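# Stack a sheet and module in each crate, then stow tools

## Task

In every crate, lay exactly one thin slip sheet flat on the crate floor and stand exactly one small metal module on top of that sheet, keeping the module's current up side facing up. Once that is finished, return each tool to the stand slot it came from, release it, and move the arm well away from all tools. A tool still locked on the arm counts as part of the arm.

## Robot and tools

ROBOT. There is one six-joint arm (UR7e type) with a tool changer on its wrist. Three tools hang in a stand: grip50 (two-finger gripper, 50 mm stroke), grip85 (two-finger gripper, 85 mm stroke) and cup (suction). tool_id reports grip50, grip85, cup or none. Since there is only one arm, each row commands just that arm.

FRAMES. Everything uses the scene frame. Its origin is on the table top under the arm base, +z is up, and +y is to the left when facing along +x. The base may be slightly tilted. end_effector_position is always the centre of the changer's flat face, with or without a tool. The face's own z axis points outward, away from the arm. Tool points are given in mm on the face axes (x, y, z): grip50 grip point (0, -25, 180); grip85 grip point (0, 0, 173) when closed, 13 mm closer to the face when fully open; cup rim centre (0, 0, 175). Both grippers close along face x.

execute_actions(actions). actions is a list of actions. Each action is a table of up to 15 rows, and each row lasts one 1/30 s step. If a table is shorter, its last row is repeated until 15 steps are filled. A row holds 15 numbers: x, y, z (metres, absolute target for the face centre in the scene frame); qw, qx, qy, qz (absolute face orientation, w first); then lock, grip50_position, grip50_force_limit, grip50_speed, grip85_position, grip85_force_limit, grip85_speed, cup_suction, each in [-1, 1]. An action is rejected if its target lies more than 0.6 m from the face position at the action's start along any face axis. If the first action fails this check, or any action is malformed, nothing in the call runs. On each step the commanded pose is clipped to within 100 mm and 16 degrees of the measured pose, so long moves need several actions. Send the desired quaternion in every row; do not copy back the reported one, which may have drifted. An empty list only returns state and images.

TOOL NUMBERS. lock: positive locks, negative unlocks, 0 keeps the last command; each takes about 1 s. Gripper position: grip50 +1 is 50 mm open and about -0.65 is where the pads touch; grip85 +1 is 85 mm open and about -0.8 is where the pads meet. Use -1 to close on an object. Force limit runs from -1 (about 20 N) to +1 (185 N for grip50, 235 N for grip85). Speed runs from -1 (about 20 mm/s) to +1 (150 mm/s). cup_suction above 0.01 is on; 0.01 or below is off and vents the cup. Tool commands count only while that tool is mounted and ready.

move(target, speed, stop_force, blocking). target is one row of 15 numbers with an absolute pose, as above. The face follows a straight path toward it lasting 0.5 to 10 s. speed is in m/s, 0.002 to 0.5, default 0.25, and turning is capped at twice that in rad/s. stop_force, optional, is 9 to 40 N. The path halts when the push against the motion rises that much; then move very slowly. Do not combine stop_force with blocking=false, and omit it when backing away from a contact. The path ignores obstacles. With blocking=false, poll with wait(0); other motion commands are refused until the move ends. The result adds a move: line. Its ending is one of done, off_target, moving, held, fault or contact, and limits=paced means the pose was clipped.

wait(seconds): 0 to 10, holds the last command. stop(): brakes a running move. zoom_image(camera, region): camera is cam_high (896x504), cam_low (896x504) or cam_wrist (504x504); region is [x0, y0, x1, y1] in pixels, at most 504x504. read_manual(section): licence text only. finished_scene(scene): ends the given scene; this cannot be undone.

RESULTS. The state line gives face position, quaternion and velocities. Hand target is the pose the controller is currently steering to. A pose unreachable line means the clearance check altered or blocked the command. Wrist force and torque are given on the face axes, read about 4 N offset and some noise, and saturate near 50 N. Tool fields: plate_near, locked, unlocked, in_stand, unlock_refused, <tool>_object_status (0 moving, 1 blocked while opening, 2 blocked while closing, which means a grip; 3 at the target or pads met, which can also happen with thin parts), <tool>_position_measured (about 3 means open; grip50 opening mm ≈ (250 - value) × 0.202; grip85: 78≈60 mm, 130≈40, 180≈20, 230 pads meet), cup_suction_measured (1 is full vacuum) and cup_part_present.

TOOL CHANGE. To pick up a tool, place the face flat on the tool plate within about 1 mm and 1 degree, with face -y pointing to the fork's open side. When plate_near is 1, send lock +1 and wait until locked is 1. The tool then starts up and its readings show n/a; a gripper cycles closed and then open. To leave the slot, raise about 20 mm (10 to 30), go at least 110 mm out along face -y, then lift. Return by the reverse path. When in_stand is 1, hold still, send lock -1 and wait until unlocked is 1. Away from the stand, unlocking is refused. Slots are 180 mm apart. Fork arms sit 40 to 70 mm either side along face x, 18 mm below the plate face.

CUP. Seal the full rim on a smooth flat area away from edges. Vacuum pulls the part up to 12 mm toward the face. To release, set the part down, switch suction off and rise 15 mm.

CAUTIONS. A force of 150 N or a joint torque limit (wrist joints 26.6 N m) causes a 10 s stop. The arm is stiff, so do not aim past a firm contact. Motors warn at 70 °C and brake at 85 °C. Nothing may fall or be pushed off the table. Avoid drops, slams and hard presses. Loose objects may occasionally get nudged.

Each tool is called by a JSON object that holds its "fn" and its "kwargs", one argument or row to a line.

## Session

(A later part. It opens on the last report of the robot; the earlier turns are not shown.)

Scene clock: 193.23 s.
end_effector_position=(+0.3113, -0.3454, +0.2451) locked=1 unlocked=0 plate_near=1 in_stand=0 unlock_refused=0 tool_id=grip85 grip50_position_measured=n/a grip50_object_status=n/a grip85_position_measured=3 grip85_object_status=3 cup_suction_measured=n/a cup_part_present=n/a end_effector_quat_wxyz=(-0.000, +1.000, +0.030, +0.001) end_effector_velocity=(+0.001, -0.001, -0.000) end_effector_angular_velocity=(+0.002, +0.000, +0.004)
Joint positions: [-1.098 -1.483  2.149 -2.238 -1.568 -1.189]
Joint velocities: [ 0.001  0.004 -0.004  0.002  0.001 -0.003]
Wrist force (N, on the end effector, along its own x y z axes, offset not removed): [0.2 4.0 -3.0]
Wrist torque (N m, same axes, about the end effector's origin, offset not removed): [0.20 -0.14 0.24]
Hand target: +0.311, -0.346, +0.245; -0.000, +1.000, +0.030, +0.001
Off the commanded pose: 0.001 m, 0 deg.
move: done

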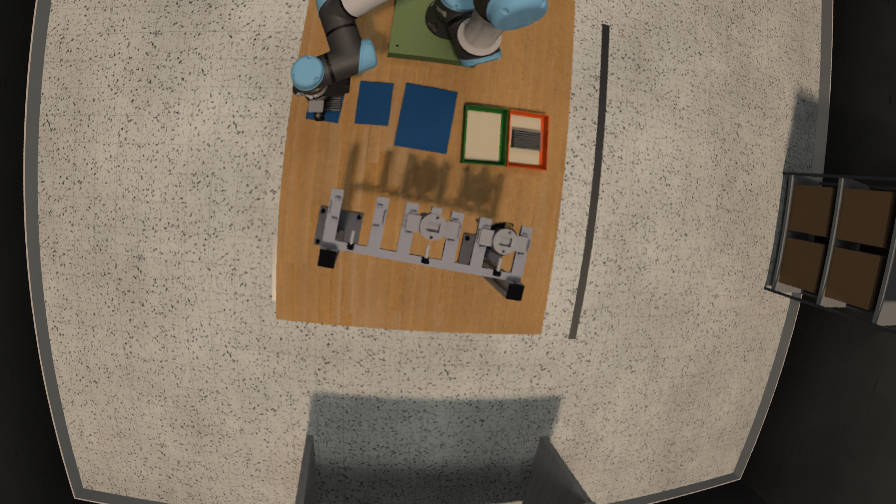

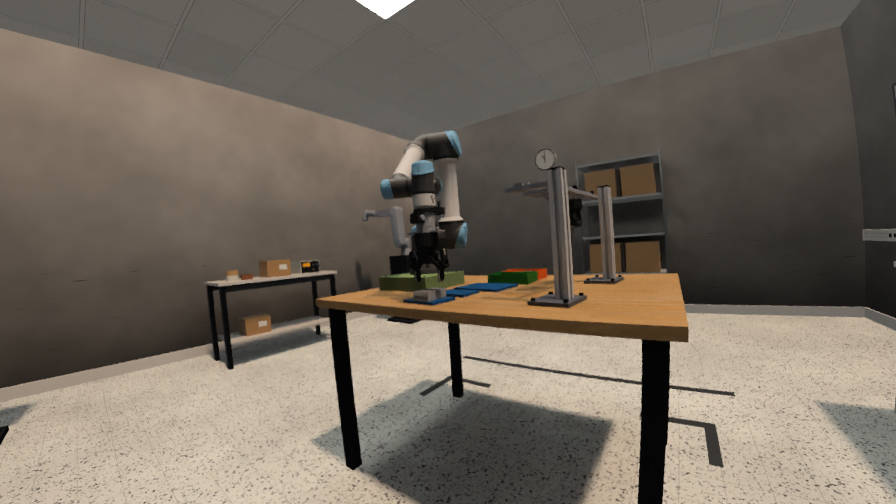

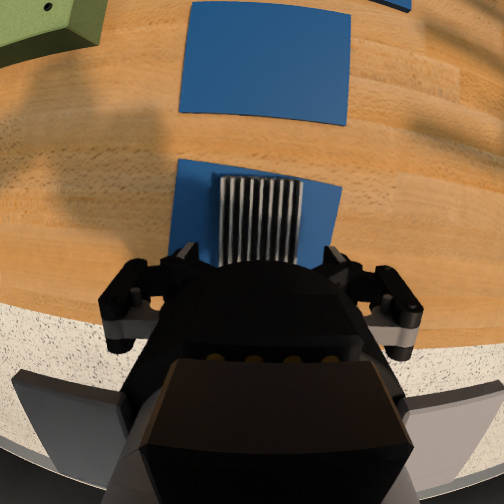

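{"fn": "move", "kwargs": {
  "target": [0.31,-0.345,0.201,0,1,0.017,0,0,1,0,0,1,-0.7,0,0],
  "speed": 0.05
}}

{"fn": "move", "kwargs": {
  "target": [0.31,-0.345,0.201,0,1,0.017,0,0,1,0,0,-1,-0.7,0,0]
}}

{"fn": "move", "kwargs": {
  "target": [0.31,-0.345,0.255,0,1,0.017,0,0,1,0,0,-1,-0.7,0,0],
  "speed": 0.06
}}

{"fn": "move", "kwargs": {
  "target": [0.37,0.163,0.255,0,1,0.02,0,0,1,0,0,-1,-0.7,0,0],
  "speed": 0.2
}}

{"fn": "move", "kwargs": {
  "target": [0.37,0.163,0.202,0,1,0.02,0,0,1,0,0,-1,-0.7,0,0],
  "speed": 0.05
}}

{"fn": "move", "kwargs": {
  "target": [0.37,0.163,0.19,0,1,0.02,0,0,1,0,0,-1,-0.7,0,0],
  "speed": 0.004,
  "stop_force": 10
}}

Scene clock: 197.57 s.
end_effector_position=(+0.3100, -0.3450, +0.2012) locked=1 unlocked=0 plate_near=1 in_stand=0 unlock_refused=0 tool_id=grip85 grip50_position_measured=n/a grip50_object_status=n/a grip85_position_measured=3 grip85_object_status=3 cup_suction_measured=n/a cup_part_present=n/a end_effector_quat_wxyz=(-0.000, +1.000, +0.017, +0.000) end_effector_velocity=(+0.000, +0.000, -0.001) end_effector_angular_velocity=(-0.001, -0.000, -0.001)
Joint positions: [-1.1   -1.401  2.203 -2.373 -1.571 -1.164]
Joint velocities: [ 0.001  0.003  0.002 -0.006 -0.     0.002]
Wrist force (N, on the end effector, along its own x y z axes, offset not removed): [-1.5 1.3 0.0]
Wrist torque (N m, same axes, about the end effector's origin, offset not removed): [0.04 0.05 -0.03]
Hand target: +0.310, -0.345, +0.201; +0.000, +1.000, +0.017, +0.000
Off the commanded pose: 0.000 m, 0 deg.
move: done

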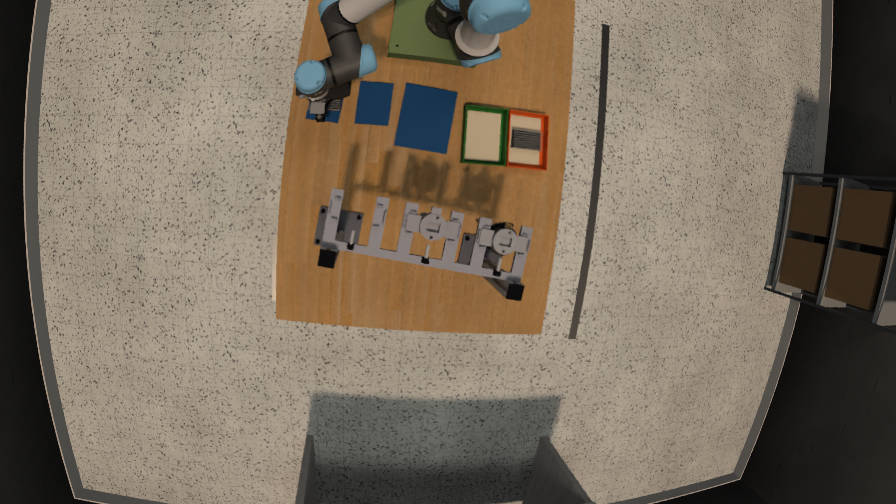

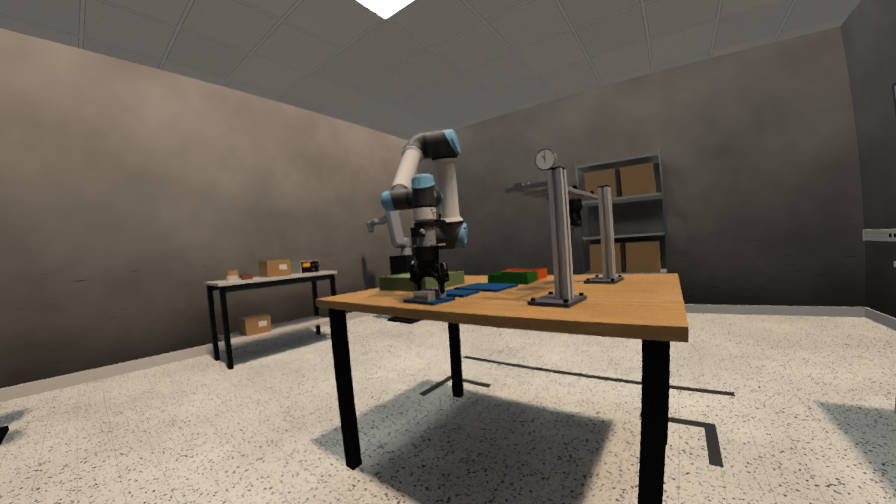

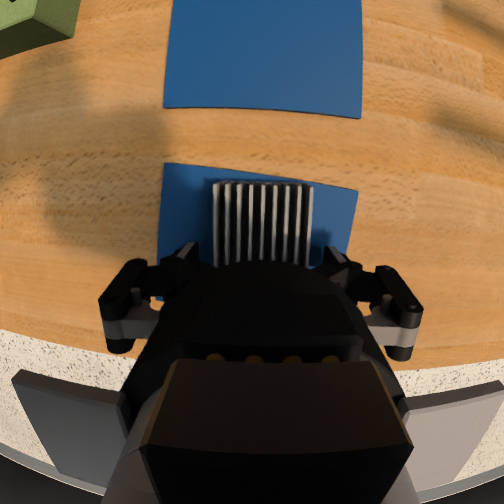

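Scene clock: 198.27 s.
end_effector_position=(+0.3100, -0.3450, +0.2011) locked=1 unlocked=0 plate_near=1 in_stand=0 unlock_refused=0 tool_id=grip85 grip50_position_measured=n/a grip50_object_status=n/a grip85_position_measured=79 grip85_object_status=2 cup_suction_measured=n/a cup_part_present=n/a end_effector_quat_wxyz=(+0.000, +1.000, +0.017, +0.000) end_effector_velocity=(-0.000, -0.000, -0.000) end_effector_angular_velocity=(-0.000, -0.000, -0.002)
Joint positions: [-1.1   -1.4    2.203 -2.374 -1.571 -1.164]
Joint velocities: [-0.001  0.001  0.001 -0.002  0.     0.   ]
Wrist force (N, on the end effector, along its own x y z axes, offset not removed): [-2.5 -3.4 -23.9]
Wrist torque (N m, same axes, about the end effector's origin, offset not removed): [0.75 -0.43 0.08]
Hand target: +0.310, -0.345, +0.201; -0.000, +1.000, +0.017, -0.000
Off the commanded pose: 0.000 m, 0 deg.
move: done

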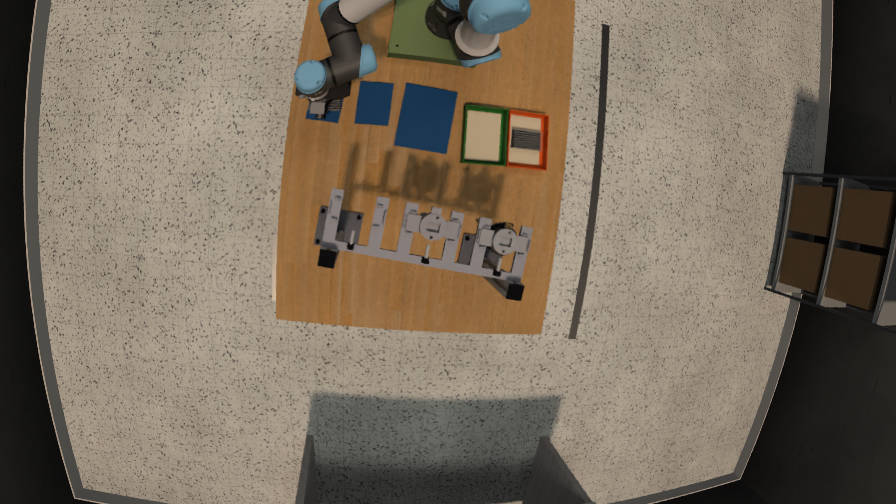

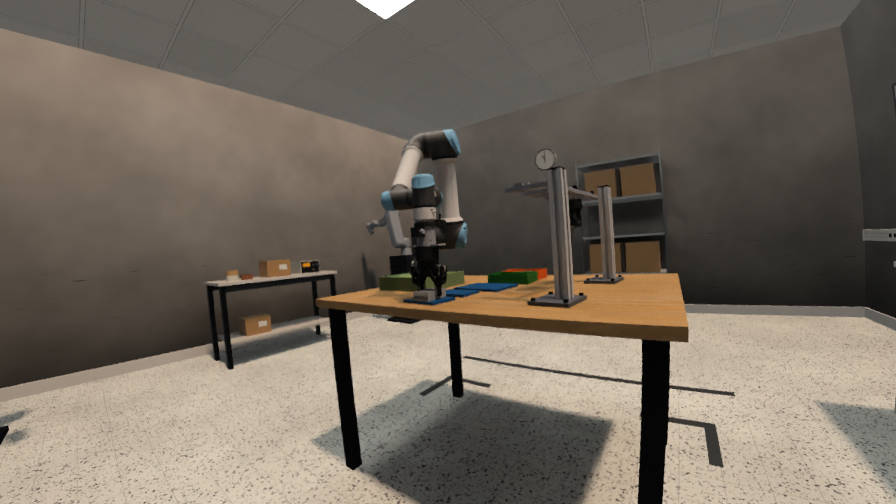

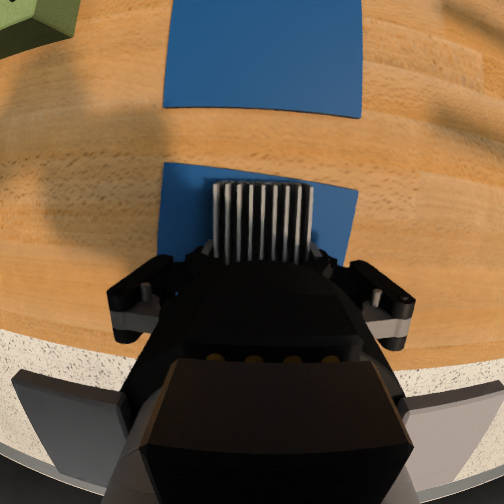

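Scene clock: 199.53 s.
end_effector_position=(+0.3100, -0.3450, +0.2548) locked=1 unlocked=0 plate_near=1 in_stand=0 unlock_refused=0 tool_id=grip85 grip50_position_measured=n/a grip50_object_status=n/a grip85_position_measured=79 grip85_object_status=2 cup_suction_measured=n/a cup_part_present=n/a end_effector_quat_wxyz=(+0.000, +1.000, +0.017, -0.000) end_effector_velocity=(+0.000, +0.000, +0.002) end_effector_angular_velocity=(+0.000, -0.001, +0.001)
Joint positions: [-1.1   -1.501  2.139 -2.208 -1.571 -1.164]
Joint velocities: [ 0.    -0.003 -0.002  0.005  0.001 -0.001]
Wrist force (N, on the end effector, along its own x y z axes, offset not removed): [0.1 1.6 -0.2]
Wrist torque (N m, same axes, about the end effector's origin, offset not removed): [0.09 0.15 -0.04]
Hand target: +0.310, -0.345, +0.255; +0.000, +1.000, +0.017, +0.000
Off the commanded pose: 0.000 m, 0 deg.
move: done

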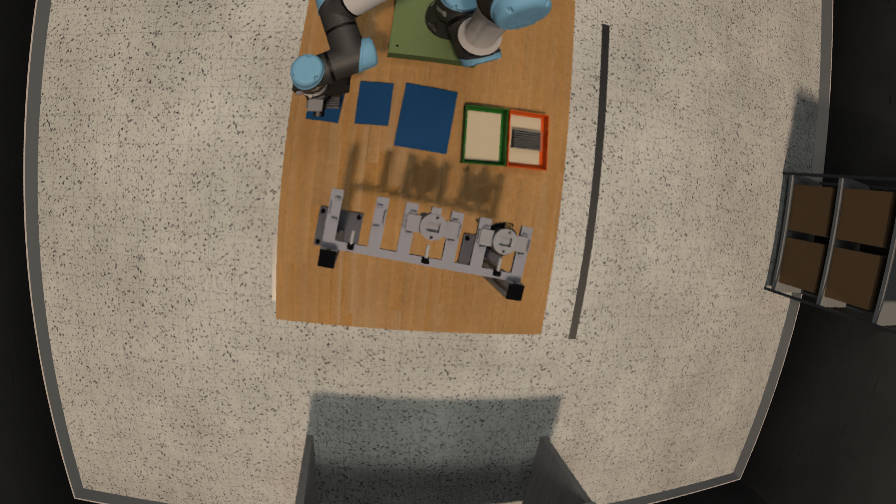

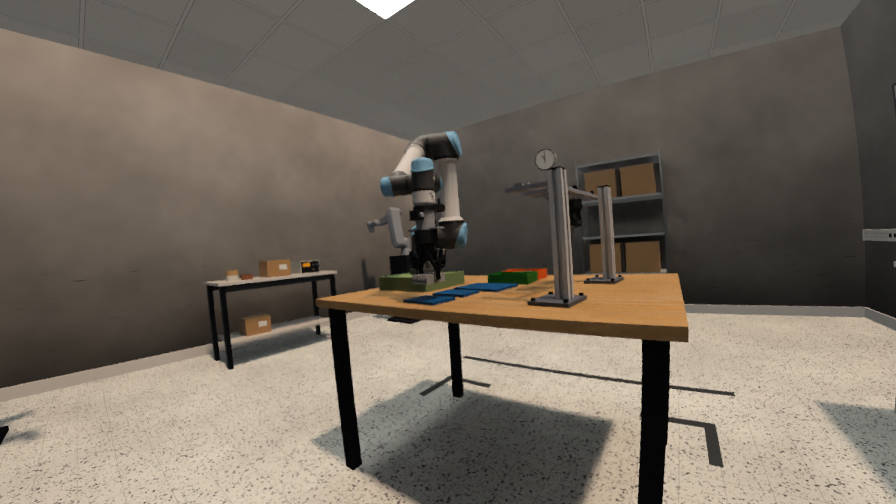

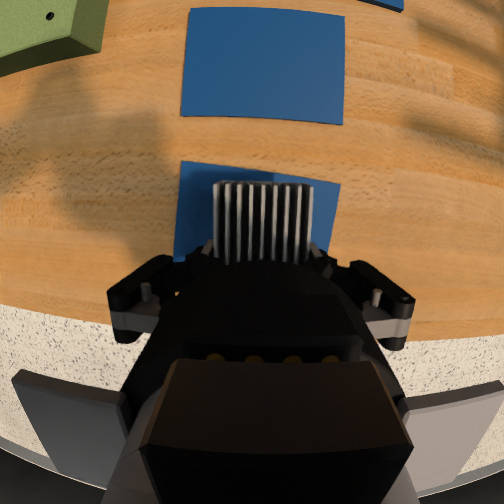

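Scene clock: 202.63 s.
end_effector_position=(+0.3684, +0.1622, +0.2550) locked=1 unlocked=0 plate_near=1 in_stand=0 unlock_refused=0 tool_id=grip85 grip50_position_measured=n/a grip50_object_status=n/a grip85_position_measured=79 grip85_object_status=2 cup_suction_measured=n/a cup_part_present=n/a end_effector_quat_wxyz=(+0.001, +1.000, +0.020, -0.001) end_effector_velocity=(+0.001, +0.002, -0.000) end_effector_angular_velocity=(-0.000, +0.001, -0.001)
Joint positions: [ 0.108 -1.653  2.288 -2.202 -1.572  0.038]
Joint velocities: [ 0.005  0.004 -0.003  0.    -0.     0.006]
Wrist force (N, on the end effector, along its own x y z axes, offset not removed): [-0.5 -0.2 1.2]
Wrist torque (N m, same axes, about the end effector's origin, offset not removed): [-0.05 0.14 0.13]
Hand target: +0.368, +0.162, +0.255; +0.001, +1.000, +0.020, -0.002
Off the commanded pose: 0.002 m, 0 deg.
move: done

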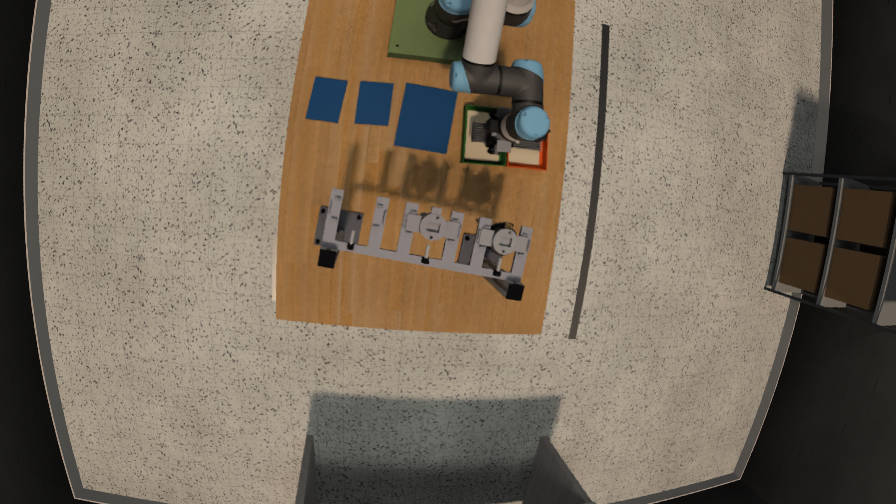

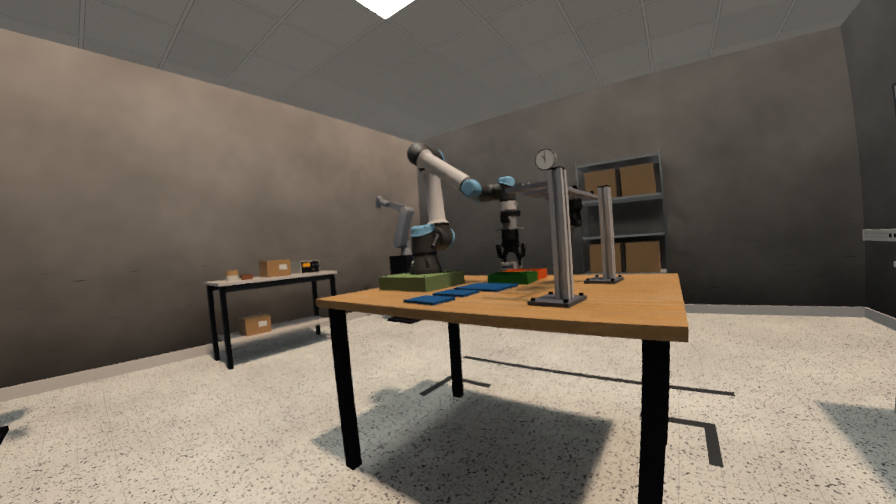

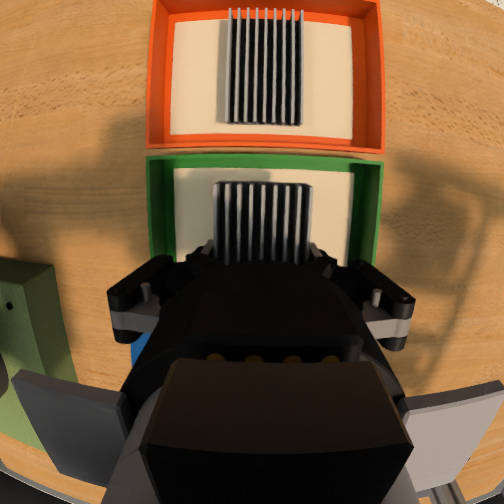

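Scene clock: 204.07 s.
end_effector_position=(+0.3699, +0.1630, +0.2022) locked=1 unlocked=0 plate_near=1 in_stand=0 unlock_refused=0 tool_id=grip85 grip50_position_measured=n/a grip50_object_status=n/a grip85_position_measured=79 grip85_object_status=2 cup_suction_measured=n/a cup_part_present=n/a end_effector_quat_wxyz=(+0.000, +1.000, +0.020, -0.000) end_effector_velocity=(+0.000, +0.000, -0.002) end_effector_angular_velocity=(+0.000, -0.000, +0.000)
Joint positions: [ 0.109 -1.536  2.357 -2.391 -1.571  0.039]
Joint velocities: [-0.     0.004  0.002 -0.006  0.    -0.   ]
Wrist force (N, on the end effector, along its own x y z axes, offset not removed): [0.4 0.4 2.1]
Wrist torque (N m, same axes, about the end effector's origin, offset not removed): [0.20 -0.13 -0.12]
Hand target: +0.370, +0.163, +0.202; +0.000, +1.000, +0.020, -0.000
Off the commanded pose: 0.000 m, 0 deg.
move: done

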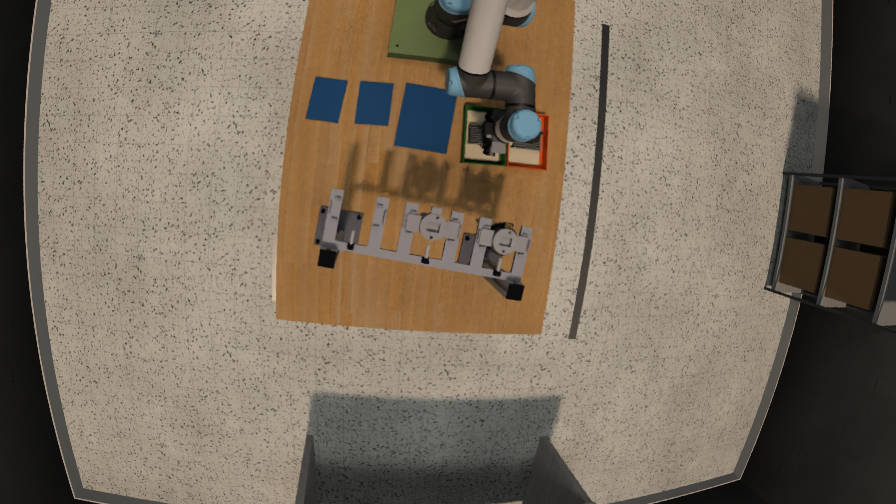

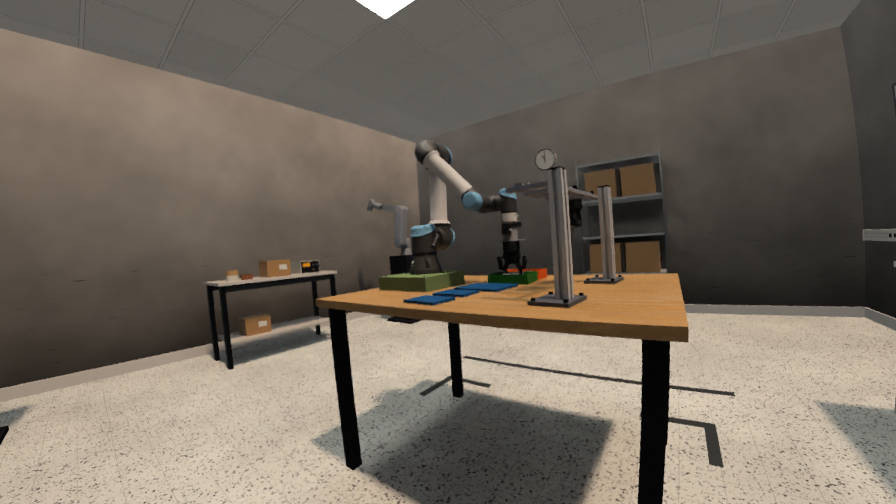

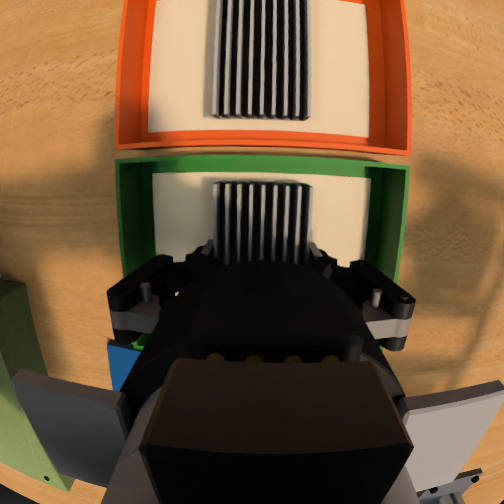

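Scene clock: 206.00 s.
end_effector_position=(+0.3700, +0.1630, +0.1959) locked=1 unlocked=0 plate_near=1 in_stand=0 unlock_refused=0 tool_id=grip85 grip50_position_measured=n/a grip50_object_status=n/a grip85_position_measured=79 grip85_object_status=2 cup_suction_measured=n/a cup_part_present=n/a end_effector_quat_wxyz=(-0.000, +1.000, +0.020, -0.000) end_effector_velocity=(-0.001, -0.000, +0.000) end_effector_angular_velocity=(-0.000, +0.005, -0.001)
Joint positions: [ 0.109 -1.521  2.364 -2.414 -1.571  0.039]
Joint velocities: [ 0.    -0.003 -0.001  0.008 -0.     0.001]
Wrist force (N, on the end effector, along its own x y z axes, offset not removed): [3.4 -0.6 -22.6]
Wrist torque (N m, same axes, about the end effector's origin, offset not removed): [0.07 0.19 0.14]
Hand target: +0.370, +0.163, +0.196; +0.000, +1.000, +0.020, -0.000
Off the commanded pose: 0.006 m, 0 deg.
move: contact

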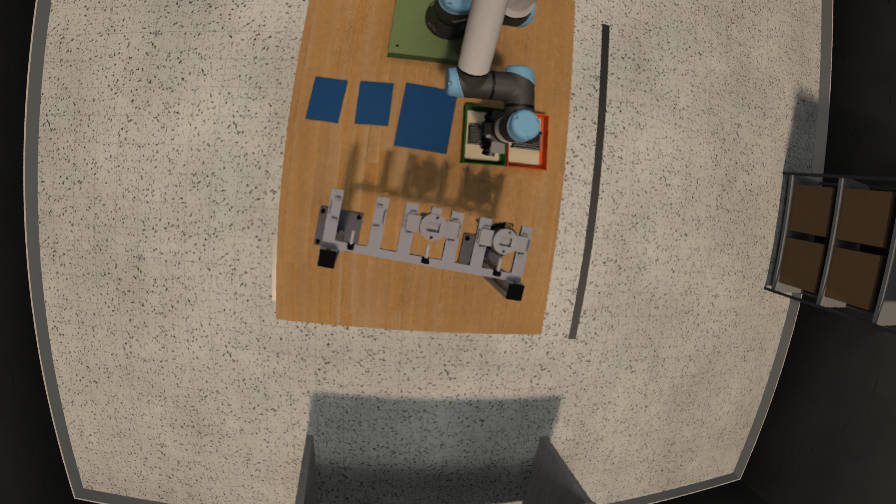

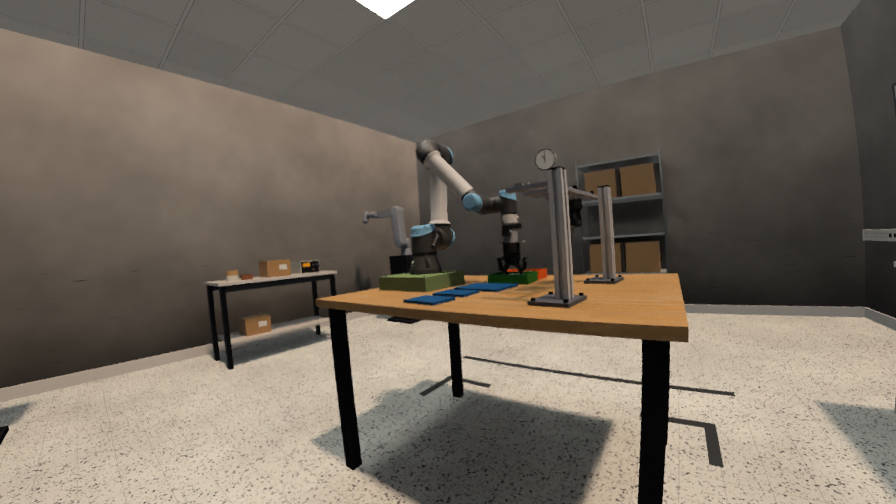

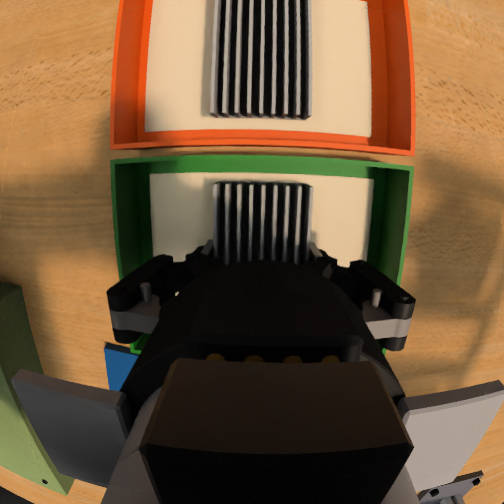

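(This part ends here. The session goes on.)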